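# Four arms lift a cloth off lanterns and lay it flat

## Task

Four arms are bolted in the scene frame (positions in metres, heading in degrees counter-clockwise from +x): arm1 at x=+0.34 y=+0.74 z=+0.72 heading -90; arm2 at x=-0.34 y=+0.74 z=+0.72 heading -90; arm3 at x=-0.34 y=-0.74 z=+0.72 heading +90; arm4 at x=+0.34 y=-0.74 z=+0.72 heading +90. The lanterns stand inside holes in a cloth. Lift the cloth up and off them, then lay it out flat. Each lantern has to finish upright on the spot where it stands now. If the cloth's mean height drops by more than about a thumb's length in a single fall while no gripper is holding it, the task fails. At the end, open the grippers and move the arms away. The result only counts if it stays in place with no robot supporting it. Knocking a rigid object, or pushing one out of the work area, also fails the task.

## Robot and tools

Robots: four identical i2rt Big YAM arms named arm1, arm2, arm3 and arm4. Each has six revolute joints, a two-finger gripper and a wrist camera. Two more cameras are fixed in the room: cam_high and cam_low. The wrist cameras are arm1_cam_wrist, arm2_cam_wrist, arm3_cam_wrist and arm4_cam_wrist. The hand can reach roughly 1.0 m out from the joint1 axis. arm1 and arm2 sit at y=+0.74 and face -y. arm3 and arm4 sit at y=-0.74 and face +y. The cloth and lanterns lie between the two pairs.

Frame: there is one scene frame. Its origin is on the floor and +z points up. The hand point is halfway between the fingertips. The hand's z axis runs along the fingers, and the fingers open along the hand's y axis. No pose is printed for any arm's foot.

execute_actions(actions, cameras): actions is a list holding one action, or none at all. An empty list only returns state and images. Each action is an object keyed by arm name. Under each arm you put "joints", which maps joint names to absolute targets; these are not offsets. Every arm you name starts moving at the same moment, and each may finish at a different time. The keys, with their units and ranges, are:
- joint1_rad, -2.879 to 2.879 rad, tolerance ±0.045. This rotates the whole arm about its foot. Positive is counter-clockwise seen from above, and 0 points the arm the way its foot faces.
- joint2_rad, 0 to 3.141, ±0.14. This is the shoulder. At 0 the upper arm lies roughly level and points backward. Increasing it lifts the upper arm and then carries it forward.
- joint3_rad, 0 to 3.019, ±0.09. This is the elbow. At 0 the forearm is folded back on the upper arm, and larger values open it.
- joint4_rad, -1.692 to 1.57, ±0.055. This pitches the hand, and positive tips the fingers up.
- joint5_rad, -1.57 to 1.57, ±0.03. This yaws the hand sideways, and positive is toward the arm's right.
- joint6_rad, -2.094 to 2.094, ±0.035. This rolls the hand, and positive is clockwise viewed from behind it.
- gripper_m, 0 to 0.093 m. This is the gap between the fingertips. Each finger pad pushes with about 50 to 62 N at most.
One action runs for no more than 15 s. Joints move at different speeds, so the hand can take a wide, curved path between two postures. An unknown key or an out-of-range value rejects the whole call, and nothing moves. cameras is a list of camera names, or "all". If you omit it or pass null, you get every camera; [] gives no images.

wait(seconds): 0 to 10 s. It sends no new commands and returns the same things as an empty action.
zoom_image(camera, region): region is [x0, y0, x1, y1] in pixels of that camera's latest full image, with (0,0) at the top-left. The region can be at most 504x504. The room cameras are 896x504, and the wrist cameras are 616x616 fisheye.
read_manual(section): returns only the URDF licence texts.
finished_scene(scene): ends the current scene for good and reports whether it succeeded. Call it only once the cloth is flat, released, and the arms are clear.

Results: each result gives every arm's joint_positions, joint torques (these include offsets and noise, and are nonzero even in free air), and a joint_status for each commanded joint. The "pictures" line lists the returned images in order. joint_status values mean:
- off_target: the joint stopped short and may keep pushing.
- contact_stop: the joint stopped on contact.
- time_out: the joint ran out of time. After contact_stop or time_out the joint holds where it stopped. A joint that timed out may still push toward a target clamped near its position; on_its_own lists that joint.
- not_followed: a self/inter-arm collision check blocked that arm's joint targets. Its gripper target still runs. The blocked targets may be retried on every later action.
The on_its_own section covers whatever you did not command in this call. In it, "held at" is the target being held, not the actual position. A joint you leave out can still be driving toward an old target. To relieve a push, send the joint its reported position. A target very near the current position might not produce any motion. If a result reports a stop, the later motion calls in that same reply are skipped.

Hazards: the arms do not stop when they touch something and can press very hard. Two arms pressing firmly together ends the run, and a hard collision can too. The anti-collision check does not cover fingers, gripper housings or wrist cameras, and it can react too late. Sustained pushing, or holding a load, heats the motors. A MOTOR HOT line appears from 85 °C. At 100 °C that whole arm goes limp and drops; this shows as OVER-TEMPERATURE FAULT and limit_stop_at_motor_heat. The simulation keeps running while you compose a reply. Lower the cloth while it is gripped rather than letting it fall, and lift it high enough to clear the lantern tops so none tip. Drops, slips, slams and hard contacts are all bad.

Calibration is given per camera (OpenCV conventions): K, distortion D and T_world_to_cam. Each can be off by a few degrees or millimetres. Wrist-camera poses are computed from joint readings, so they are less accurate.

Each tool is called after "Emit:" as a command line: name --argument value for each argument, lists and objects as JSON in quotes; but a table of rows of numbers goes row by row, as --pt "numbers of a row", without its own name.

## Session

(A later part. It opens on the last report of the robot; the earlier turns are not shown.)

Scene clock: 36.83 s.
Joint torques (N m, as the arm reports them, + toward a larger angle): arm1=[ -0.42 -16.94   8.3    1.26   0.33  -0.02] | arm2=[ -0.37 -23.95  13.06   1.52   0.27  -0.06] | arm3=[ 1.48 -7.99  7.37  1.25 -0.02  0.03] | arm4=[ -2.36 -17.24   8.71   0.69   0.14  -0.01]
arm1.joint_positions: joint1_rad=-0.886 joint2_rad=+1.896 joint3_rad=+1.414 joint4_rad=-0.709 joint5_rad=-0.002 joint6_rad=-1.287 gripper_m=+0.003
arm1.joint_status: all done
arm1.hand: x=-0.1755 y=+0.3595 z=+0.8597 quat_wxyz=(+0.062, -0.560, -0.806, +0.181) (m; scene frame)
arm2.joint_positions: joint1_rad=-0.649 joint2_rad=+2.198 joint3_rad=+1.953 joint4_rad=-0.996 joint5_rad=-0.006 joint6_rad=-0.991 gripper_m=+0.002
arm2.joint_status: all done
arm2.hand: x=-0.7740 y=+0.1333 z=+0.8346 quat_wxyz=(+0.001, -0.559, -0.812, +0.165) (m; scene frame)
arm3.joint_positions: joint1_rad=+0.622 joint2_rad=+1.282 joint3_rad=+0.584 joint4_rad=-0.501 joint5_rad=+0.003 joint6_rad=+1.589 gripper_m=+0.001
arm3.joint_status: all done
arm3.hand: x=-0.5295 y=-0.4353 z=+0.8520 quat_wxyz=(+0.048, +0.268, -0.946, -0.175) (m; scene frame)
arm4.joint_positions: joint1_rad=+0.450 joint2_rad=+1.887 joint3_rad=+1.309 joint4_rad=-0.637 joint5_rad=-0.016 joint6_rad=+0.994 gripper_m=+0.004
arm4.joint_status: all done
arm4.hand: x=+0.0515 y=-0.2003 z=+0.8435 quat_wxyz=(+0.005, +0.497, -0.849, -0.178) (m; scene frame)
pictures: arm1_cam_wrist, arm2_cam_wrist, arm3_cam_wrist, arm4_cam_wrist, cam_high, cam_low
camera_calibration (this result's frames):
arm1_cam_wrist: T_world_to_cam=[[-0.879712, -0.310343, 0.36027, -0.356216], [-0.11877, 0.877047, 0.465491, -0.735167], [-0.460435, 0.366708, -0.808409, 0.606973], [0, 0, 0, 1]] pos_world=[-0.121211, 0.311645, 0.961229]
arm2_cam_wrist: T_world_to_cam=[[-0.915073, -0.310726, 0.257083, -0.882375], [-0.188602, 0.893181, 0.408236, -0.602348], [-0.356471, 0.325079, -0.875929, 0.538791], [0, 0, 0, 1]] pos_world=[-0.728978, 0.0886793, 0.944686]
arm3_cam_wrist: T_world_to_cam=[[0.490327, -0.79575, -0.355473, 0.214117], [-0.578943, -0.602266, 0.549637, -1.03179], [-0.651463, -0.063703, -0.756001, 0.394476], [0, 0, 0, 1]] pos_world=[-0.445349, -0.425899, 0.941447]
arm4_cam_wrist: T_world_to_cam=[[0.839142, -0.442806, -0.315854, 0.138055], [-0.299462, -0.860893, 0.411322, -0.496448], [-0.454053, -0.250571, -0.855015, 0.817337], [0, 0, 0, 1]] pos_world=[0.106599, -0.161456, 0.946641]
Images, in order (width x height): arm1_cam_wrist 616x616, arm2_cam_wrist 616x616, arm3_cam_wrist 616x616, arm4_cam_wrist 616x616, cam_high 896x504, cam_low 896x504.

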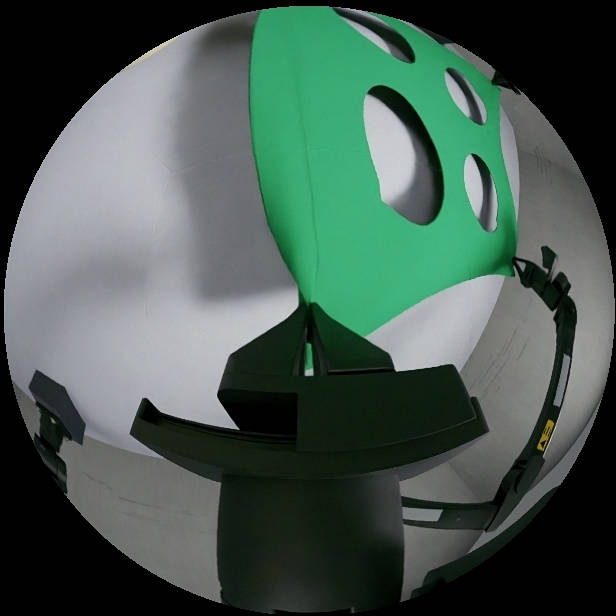

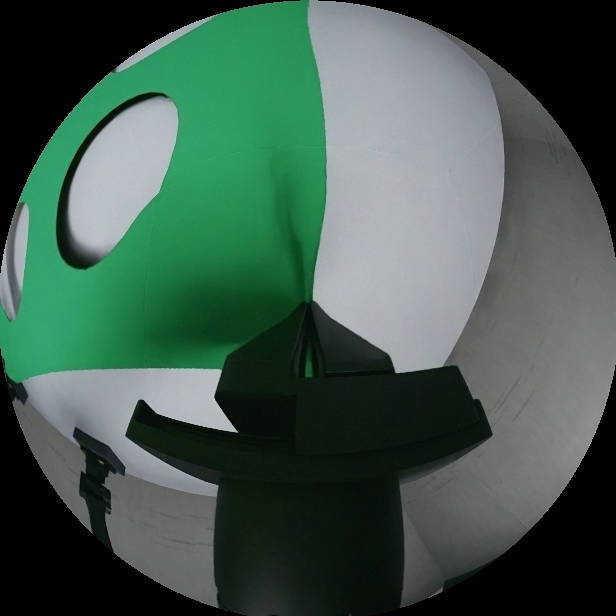

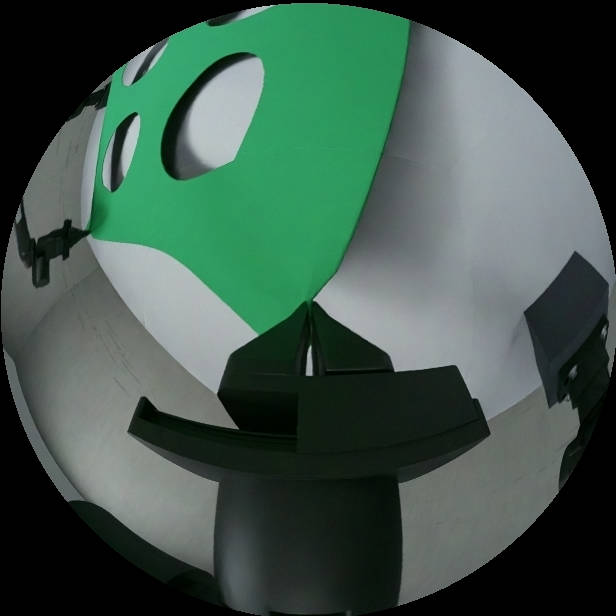

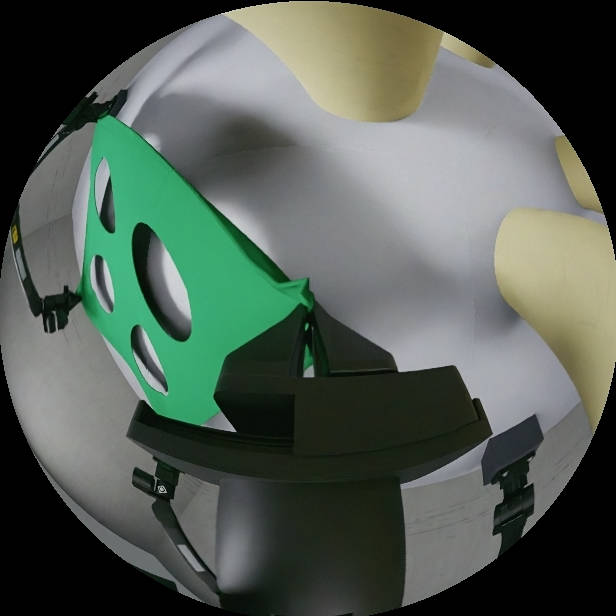

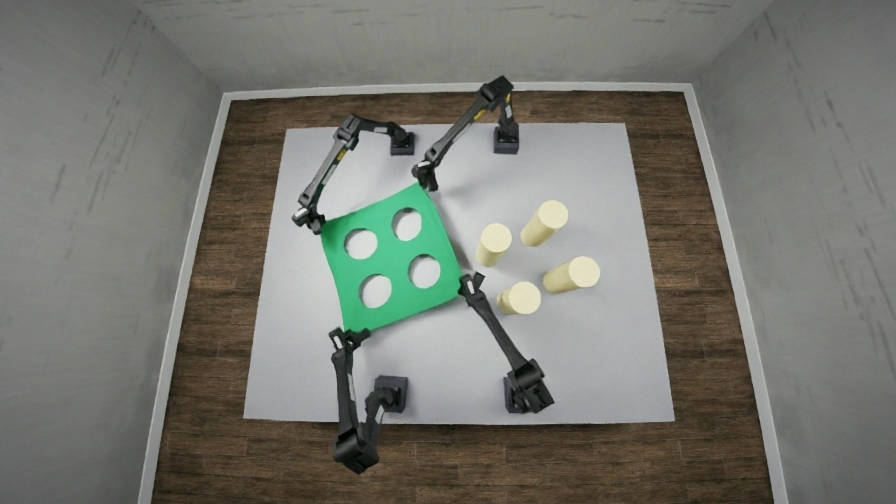

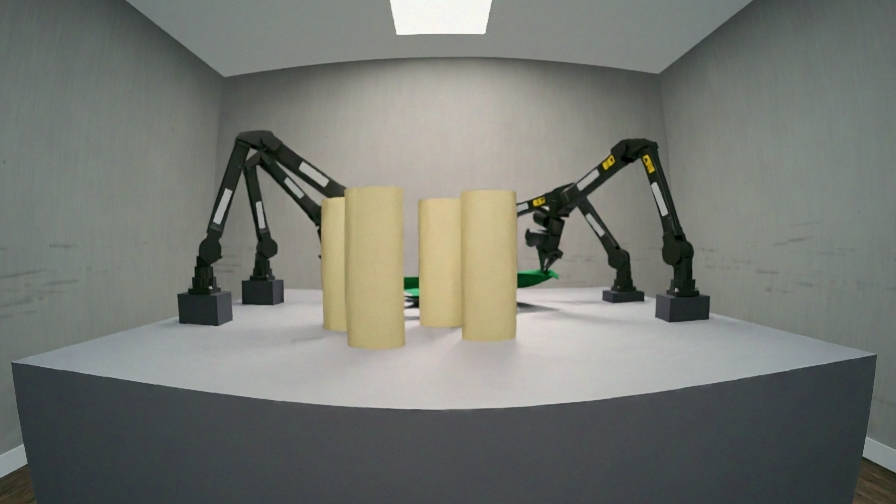

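Emit:
execute_actions --actions '[{"arm1":{"joints":{"joint1_rad":-0.885,"joint2_rad":2.08,"joint3_rad":1.43,"joint4_rad":-0.65}},"arm2":{"joints":{"joint1_rad":-0.675,"joint2_rad":2.32,"joint3_rad":2.01,"joint4_rad":-0.95}},"arm3":{"joints":{"joint1_rad":0.66,"joint2_rad":1.6,"joint3_rad":0.56,"joint4_rad":-0.25}},"arm4":{"joints":{"joint2_rad":2.03,"joint3_rad":1.33,"joint4_rad":-0.58}}}]' --cameras '[]'

Emit:
execute_actions --actions '[{"arm1":{"joints":{"gripper_m":0.04}},"arm2":{"joints":{"gripper_m":0.04}},"arm3":{"joints":{"gripper_m":0.04}},"arm4":{"joints":{"gripper_m":0.04}}}]' --cameras '[]'

Emit:
execute_actions --actions '[{"arm1":{"joints":{"joint2_rad":1.7}},"arm2":{"joints":{"joint2_rad":2.0}},"arm3":{"joints":{"joint2_rad":1.1}},"arm4":{"joints":{"joint2_rad":1.75,"joint6_rad":0.5}}}]'

Scene clock: 38.30 s.
Joint torques (N m, as the arm reports them, + toward a larger angle): arm1=[ -0.09 -18.24   8.21   0.85   0.31  -0.03] | arm2=[ -0.91 -25.73  12.98   1.32   0.26   0.  ] | arm3=[  1.8  -10.13   4.74   1.    -0.02   0.04] | arm4=[ -2.46 -18.5    8.46   0.38   0.13  -0.01]
arm1.joint_positions: joint1_rad=-0.872 joint2_rad=+2.073 joint3_rad=+1.414 joint4_rad=-0.652 joint5_rad=-0.002 joint6_rad=-1.287 gripper_m=+0.003
arm1.joint_status: all done
arm1.hand: x=-0.1641 y=+0.3572 z=+0.7551 quat_wxyz=(+0.042, -0.559, -0.818, +0.125) (m; scene frame)
arm2.joint_positions: joint1_rad=-0.656 joint2_rad=+2.331 joint3_rad=+1.974 joint4_rad=-0.961 joint5_rad=-0.006 joint6_rad=-0.991 gripper_m=+0.002
arm2.joint_status: all done
arm2.hand: x=-0.7798 y=+0.1344 z=+0.7495 quat_wxyz=(+0.001, -0.565, -0.815, +0.127) (m; scene frame)
arm3.joint_positions: joint1_rad=+0.650 joint2_rad=+1.595 joint3_rad=+0.561 joint4_rad=-0.266 joint5_rad=+0.003 joint6_rad=+1.589 gripper_m=+0.001
arm3.joint_status: all done
arm3.hand: x=-0.5362 y=-0.4421 z=+0.7557 quat_wxyz=(+0.035, +0.283, -0.950, -0.127) (m; scene frame)
arm4.joint_positions: joint1_rad=+0.450 joint2_rad=+2.046 joint3_rad=+1.309 joint4_rad=-0.581 joint5_rad=-0.016 joint6_rad=+0.995 gripper_m=+0.004
arm4.joint_status: all done
arm4.hand: x=+0.0551 y=-0.2094 z=+0.7544 quat_wxyz=(+0.008, +0.500, -0.857, -0.127) (m; scene frame)
pictures: none
No camera images: the call's "cameras" was empty. Leave "cameras" out to get every camera's image.

Scene clock: 39.00 s.
Joint torques (N m, as the arm reports them, + toward a larger angle): arm1=[  0.67 -17.63   8.17   0.84   0.18  -0.02] | arm2=[ -0.76 -25.8   13.15   1.32   0.13   0.  ] | arm3=[  1.63 -10.4    4.63   0.98  -0.02   0.03] | arm4=[ -2.23 -18.31   8.5    0.37   0.13  -0.01]
arm1.joint_positions: joint1_rad=-0.879 joint2_rad=+2.073 joint3_rad=+1.414 joint4_rad=-0.652 joint5_rad=+0.002 joint6_rad=-1.287 gripper_m=+0.040
arm1.joint_status: all done
arm1.hand: x=-0.1673 y=+0.3614 z=+0.7551 quat_wxyz=(+0.045, -0.563, -0.816, +0.124) (m; scene frame)
arm2.joint_positions: joint1_rad=-0.665 joint2_rad=+2.331 joint3_rad=+1.974 joint4_rad=-0.961 joint5_rad=-0.001 joint6_rad=-0.991 gripper_m=+0.040
arm2.joint_status: all done
arm2.hand: x=-0.7862 y=+0.1391 z=+0.7495 quat_wxyz=(+0.003, -0.569, -0.812, +0.127) (m; scene frame)
arm3.joint_positions: joint1_rad=+0.651 joint2_rad=+1.595 joint3_rad=+0.561 joint4_rad=-0.266 joint5_rad=+0.003 joint6_rad=+1.590 gripper_m=+0.040
arm3.joint_status: all done
arm3.hand: x=-0.5368 y=-0.4424 z=+0.7557 quat_wxyz=(+0.036, +0.284, -0.950, -0.127) (m; scene frame)
arm4.joint_positions: joint1_rad=+0.449 joint2_rad=+2.046 joint3_rad=+1.309 joint4_rad=-0.581 joint5_rad=-0.016 joint6_rad=+0.995 gripper_m=+0.040
arm4.joint_status: all done
arm4.hand: x=+0.0559 y=-0.2090 z=+0.7544 quat_wxyz=(+0.008, +0.500, -0.857, -0.127) (m; scene frame)
pictures: none
No camera images: the call's "cameras" was empty. Leave "cameras" out to get every camera's image.

Scene clock: 40.63 s.
Joint torques (N m, as the arm reports them, + toward a larger angle): arm1=[  0.29 -15.34   9.91   1.51   0.18   0.02] | arm2=[ -0.1  -22.19  12.04   1.58   0.13   0.02] | arm3=[ 1.66 -7.4   8.34  1.9  -0.04  0.  ] | arm4=[ -2.25 -14.88  10.28   0.82   0.08  -0.13]
arm1.joint_positions: joint1_rad=-0.879 joint2_rad=+1.695 joint3_rad=+1.417 joint4_rad=-0.652 joint5_rad=+0.002 joint6_rad=-1.287 gripper_m=+0.040
arm1.joint_status: all done
arm1.hand: x=-0.1830 y=+0.3482 z=+0.9926 quat_wxyz=(+0.103, -0.538, -0.781, +0.300) (m; scene frame)
arm2.joint_positions: joint1_rad=-0.665 joint2_rad=+2.005 joint3_rad=+2.000 joint4_rad=-0.954 joint5_rad=-0.001 joint6_rad=-0.991 gripper_m=+0.040
arm2.joint_status: all done
arm2.hand: x=-0.7945 y=+0.1282 z=+1.0053 quat_wxyz=(+0.009, -0.547, -0.781, +0.302) (m; scene frame)
arm3.joint_positions: joint1_rad=+0.651 joint2_rad=+1.105 joint3_rad=+0.557 joint4_rad=-0.266 joint5_rad=+0.003 joint6_rad=+1.590 gripper_m=+0.040
arm3.joint_status: all done
arm3.hand: x=-0.5651 y=-0.4029 z=+0.9348 quat_wxyz=(+0.107, +0.267, -0.891, -0.350) (m; scene frame)
arm4.joint_positions: joint1_rad=+0.449 joint2_rad=+1.746 joint3_rad=+1.309 joint4_rad=-0.581 joint5_rad=-0.016 joint6_rad=+0.508 gripper_m=+0.040
arm4.joint_status: all done
arm4.hand: x=+0.0441 y=-0.1814 z=+0.9338 quat_wxyz=(-0.066, +0.670, -0.690, -0.266) (m; scene frame)
pictures: arm1_cam_wrist, arm2_cam_wrist, arm3_cam_wrist, arm4_cam_wrist, cam_high, cam_low
camera_calibration (this result's frames):
arm1_cam_wrist: T_world_to_cam=[[-0.778848, -0.243924, 0.577839, -0.634873], [-0.0393351, 0.938462, 0.343137, -0.67342], [-0.625979, 0.244522, -0.740513, 0.659946], [0, 0, 0, 1]] pos_world=[-0.107846, 0.315747, 1.08663]
arm2_cam_wrist: T_world_to_cam=[[-0.857475, -0.212183, 0.468738, -1.12625], [-0.116933, 0.967534, 0.224064, -0.438818], [-0.501063, 0.137318, -0.854447, 0.570234], [0, 0, 0, 1]] pos_world=[-0.731322, 0.107296, 1.11348]
arm3_cam_wrist: T_world_to_cam=[[0.400957, -0.614244, -0.67966, 0.612421], [-0.451328, -0.778072, 0.436928, -0.971755], [-0.797205, 0.131561, -0.589199, 0.27632], [0, 0, 0, 1]] pos_world=[-0.463852, -0.416273, 1.00363]
arm4_cam_wrist: T_world_to_cam=[[0.957269, 0.0417292, -0.286171, 0.236174], [0.0831982, -0.987439, 0.134319, -0.300714], [-0.276971, -0.152388, -0.948717, 0.993401], [0, 0, 0, 1]] pos_world=[0.0740809, -0.15541, 1.05043]
Images, in order (width x height): arm1_cam_wrist 616x616, arm2_cam_wrist 616x616, arm3_cam_wrist 616x616, arm4_cam_wrist 616x616, cam_high 896x504, cam_low 896x504.

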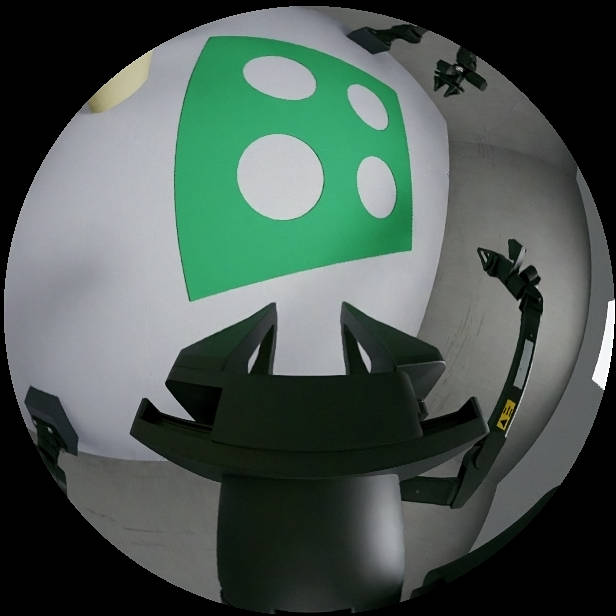

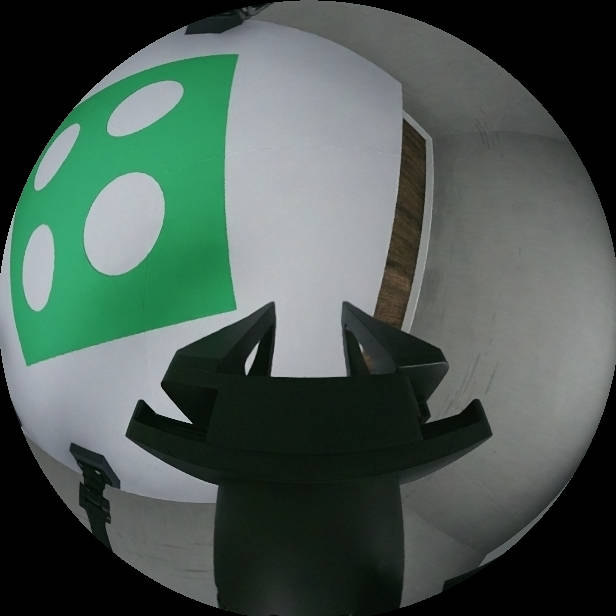

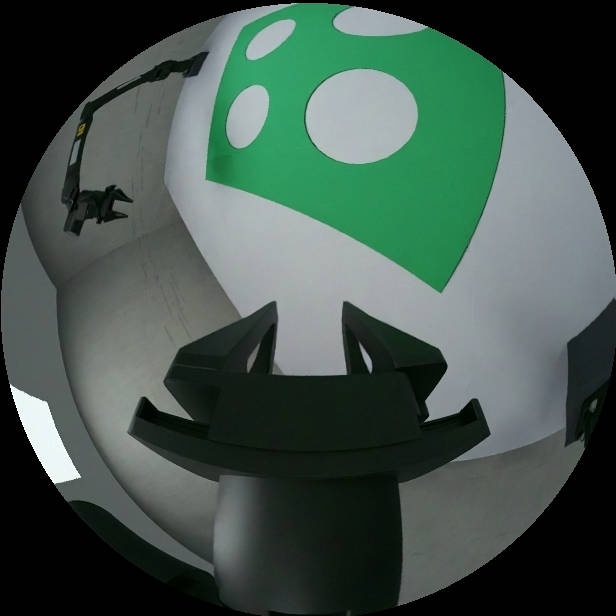

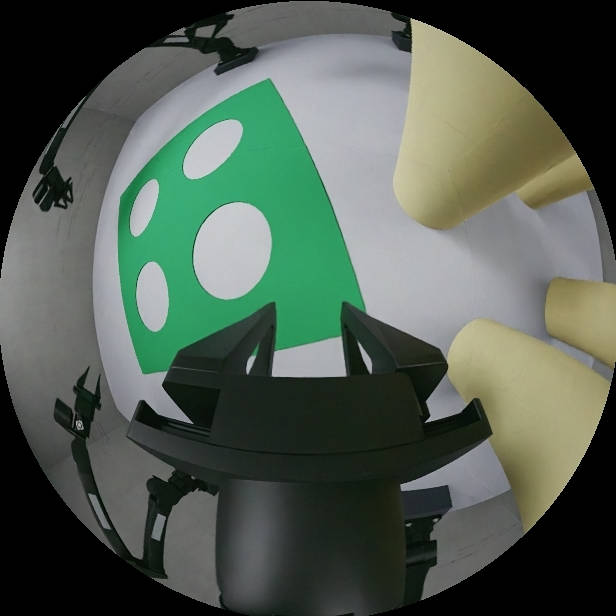

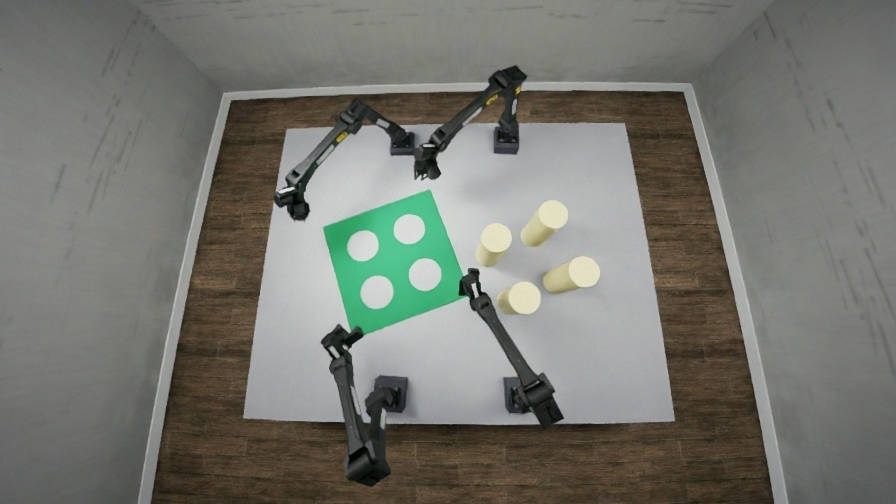

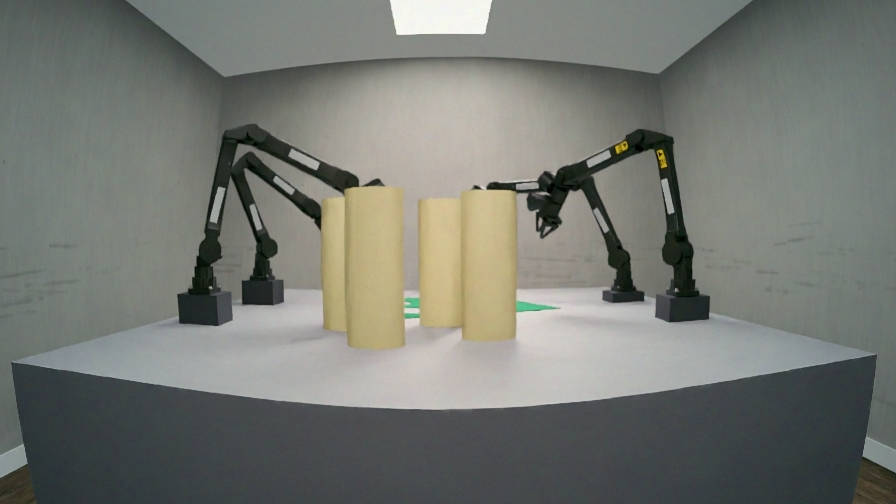

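Emit:
execute_actions --actions '[{"arm1":{"joints":{"joint2_rad":1.0}},"arm2":{"joints":{"joint2_rad":1.4}},"arm3":{"joints":{"joint2_rad":0.6}},"arm4":{"joints":{"joint2_rad":0.9}}}]' --cameras '[]'

Emit:
finished_scene --scene 1

Scene clock: 42.87 s.
Joint torques (N m, as the arm reports them, + toward a larger angle): arm1=[ 0.06 -4.34  9.59  1.96  0.23  0.05] | arm2=[ -0.05 -12.38  11.72   2.12   0.16   0.05] | arm3=[ 1.84 -1.57  9.84  2.35 -0.06 -0.03] | arm4=[-2.4  -2.79 10.64  1.34  0.04 -0.14]
arm1.joint_positions: joint1_rad=-0.879 joint2_rad=+1.004 joint3_rad=+1.422 joint4_rad=-0.652 joint5_rad=+0.002 joint6_rad=-1.287 gripper_m=+0.040
arm1.joint_status: all done
arm1.hand: x=-0.0320 y=+0.4600 z=+1.3806 quat_wxyz=(+0.198, -0.444, -0.646, +0.589) (m; scene frame)
arm2.joint_positions: joint1_rad=-0.665 joint2_rad=+1.398 joint3_rad=+1.993 joint4_rad=-0.954 joint5_rad=-0.001 joint6_rad=-0.991 gripper_m=+0.040
arm2.joint_status: all done
arm2.hand: x=-0.6766 y=+0.2853 z=+1.4047 quat_wxyz=(+0.018, -0.471, -0.673, +0.570) (m; scene frame)
arm3.joint_positions: joint1_rad=+0.651 joint2_rad=+0.600 joint3_rad=+0.557 joint4_rad=-0.266 joint5_rad=+0.003 joint6_rad=+1.590 gripper_m=+0.040
arm3.joint_status: all done
arm3.hand: x=-0.5421 y=-0.4387 z=+1.1227 quat_wxyz=(+0.175, +0.233, -0.775, -0.560) (m; scene frame)
arm4.joint_positions: joint1_rad=+0.449 joint2_rad=+0.902 joint3_rad=+1.312 joint4_rad=-0.581 joint5_rad=-0.016 joint6_rad=+0.508 gripper_m=+0.040
arm4.joint_status: all done
arm4.hand: x=+0.1399 y=-0.3540 z=+1.3930 quat_wxyz=(-0.175, +0.534, -0.547, -0.620) (m; scene frame)
pictures: none
No camera images: the call's "cameras" was empty. Leave "cameras" out to get every camera's image.

The scene is finished: the task was done.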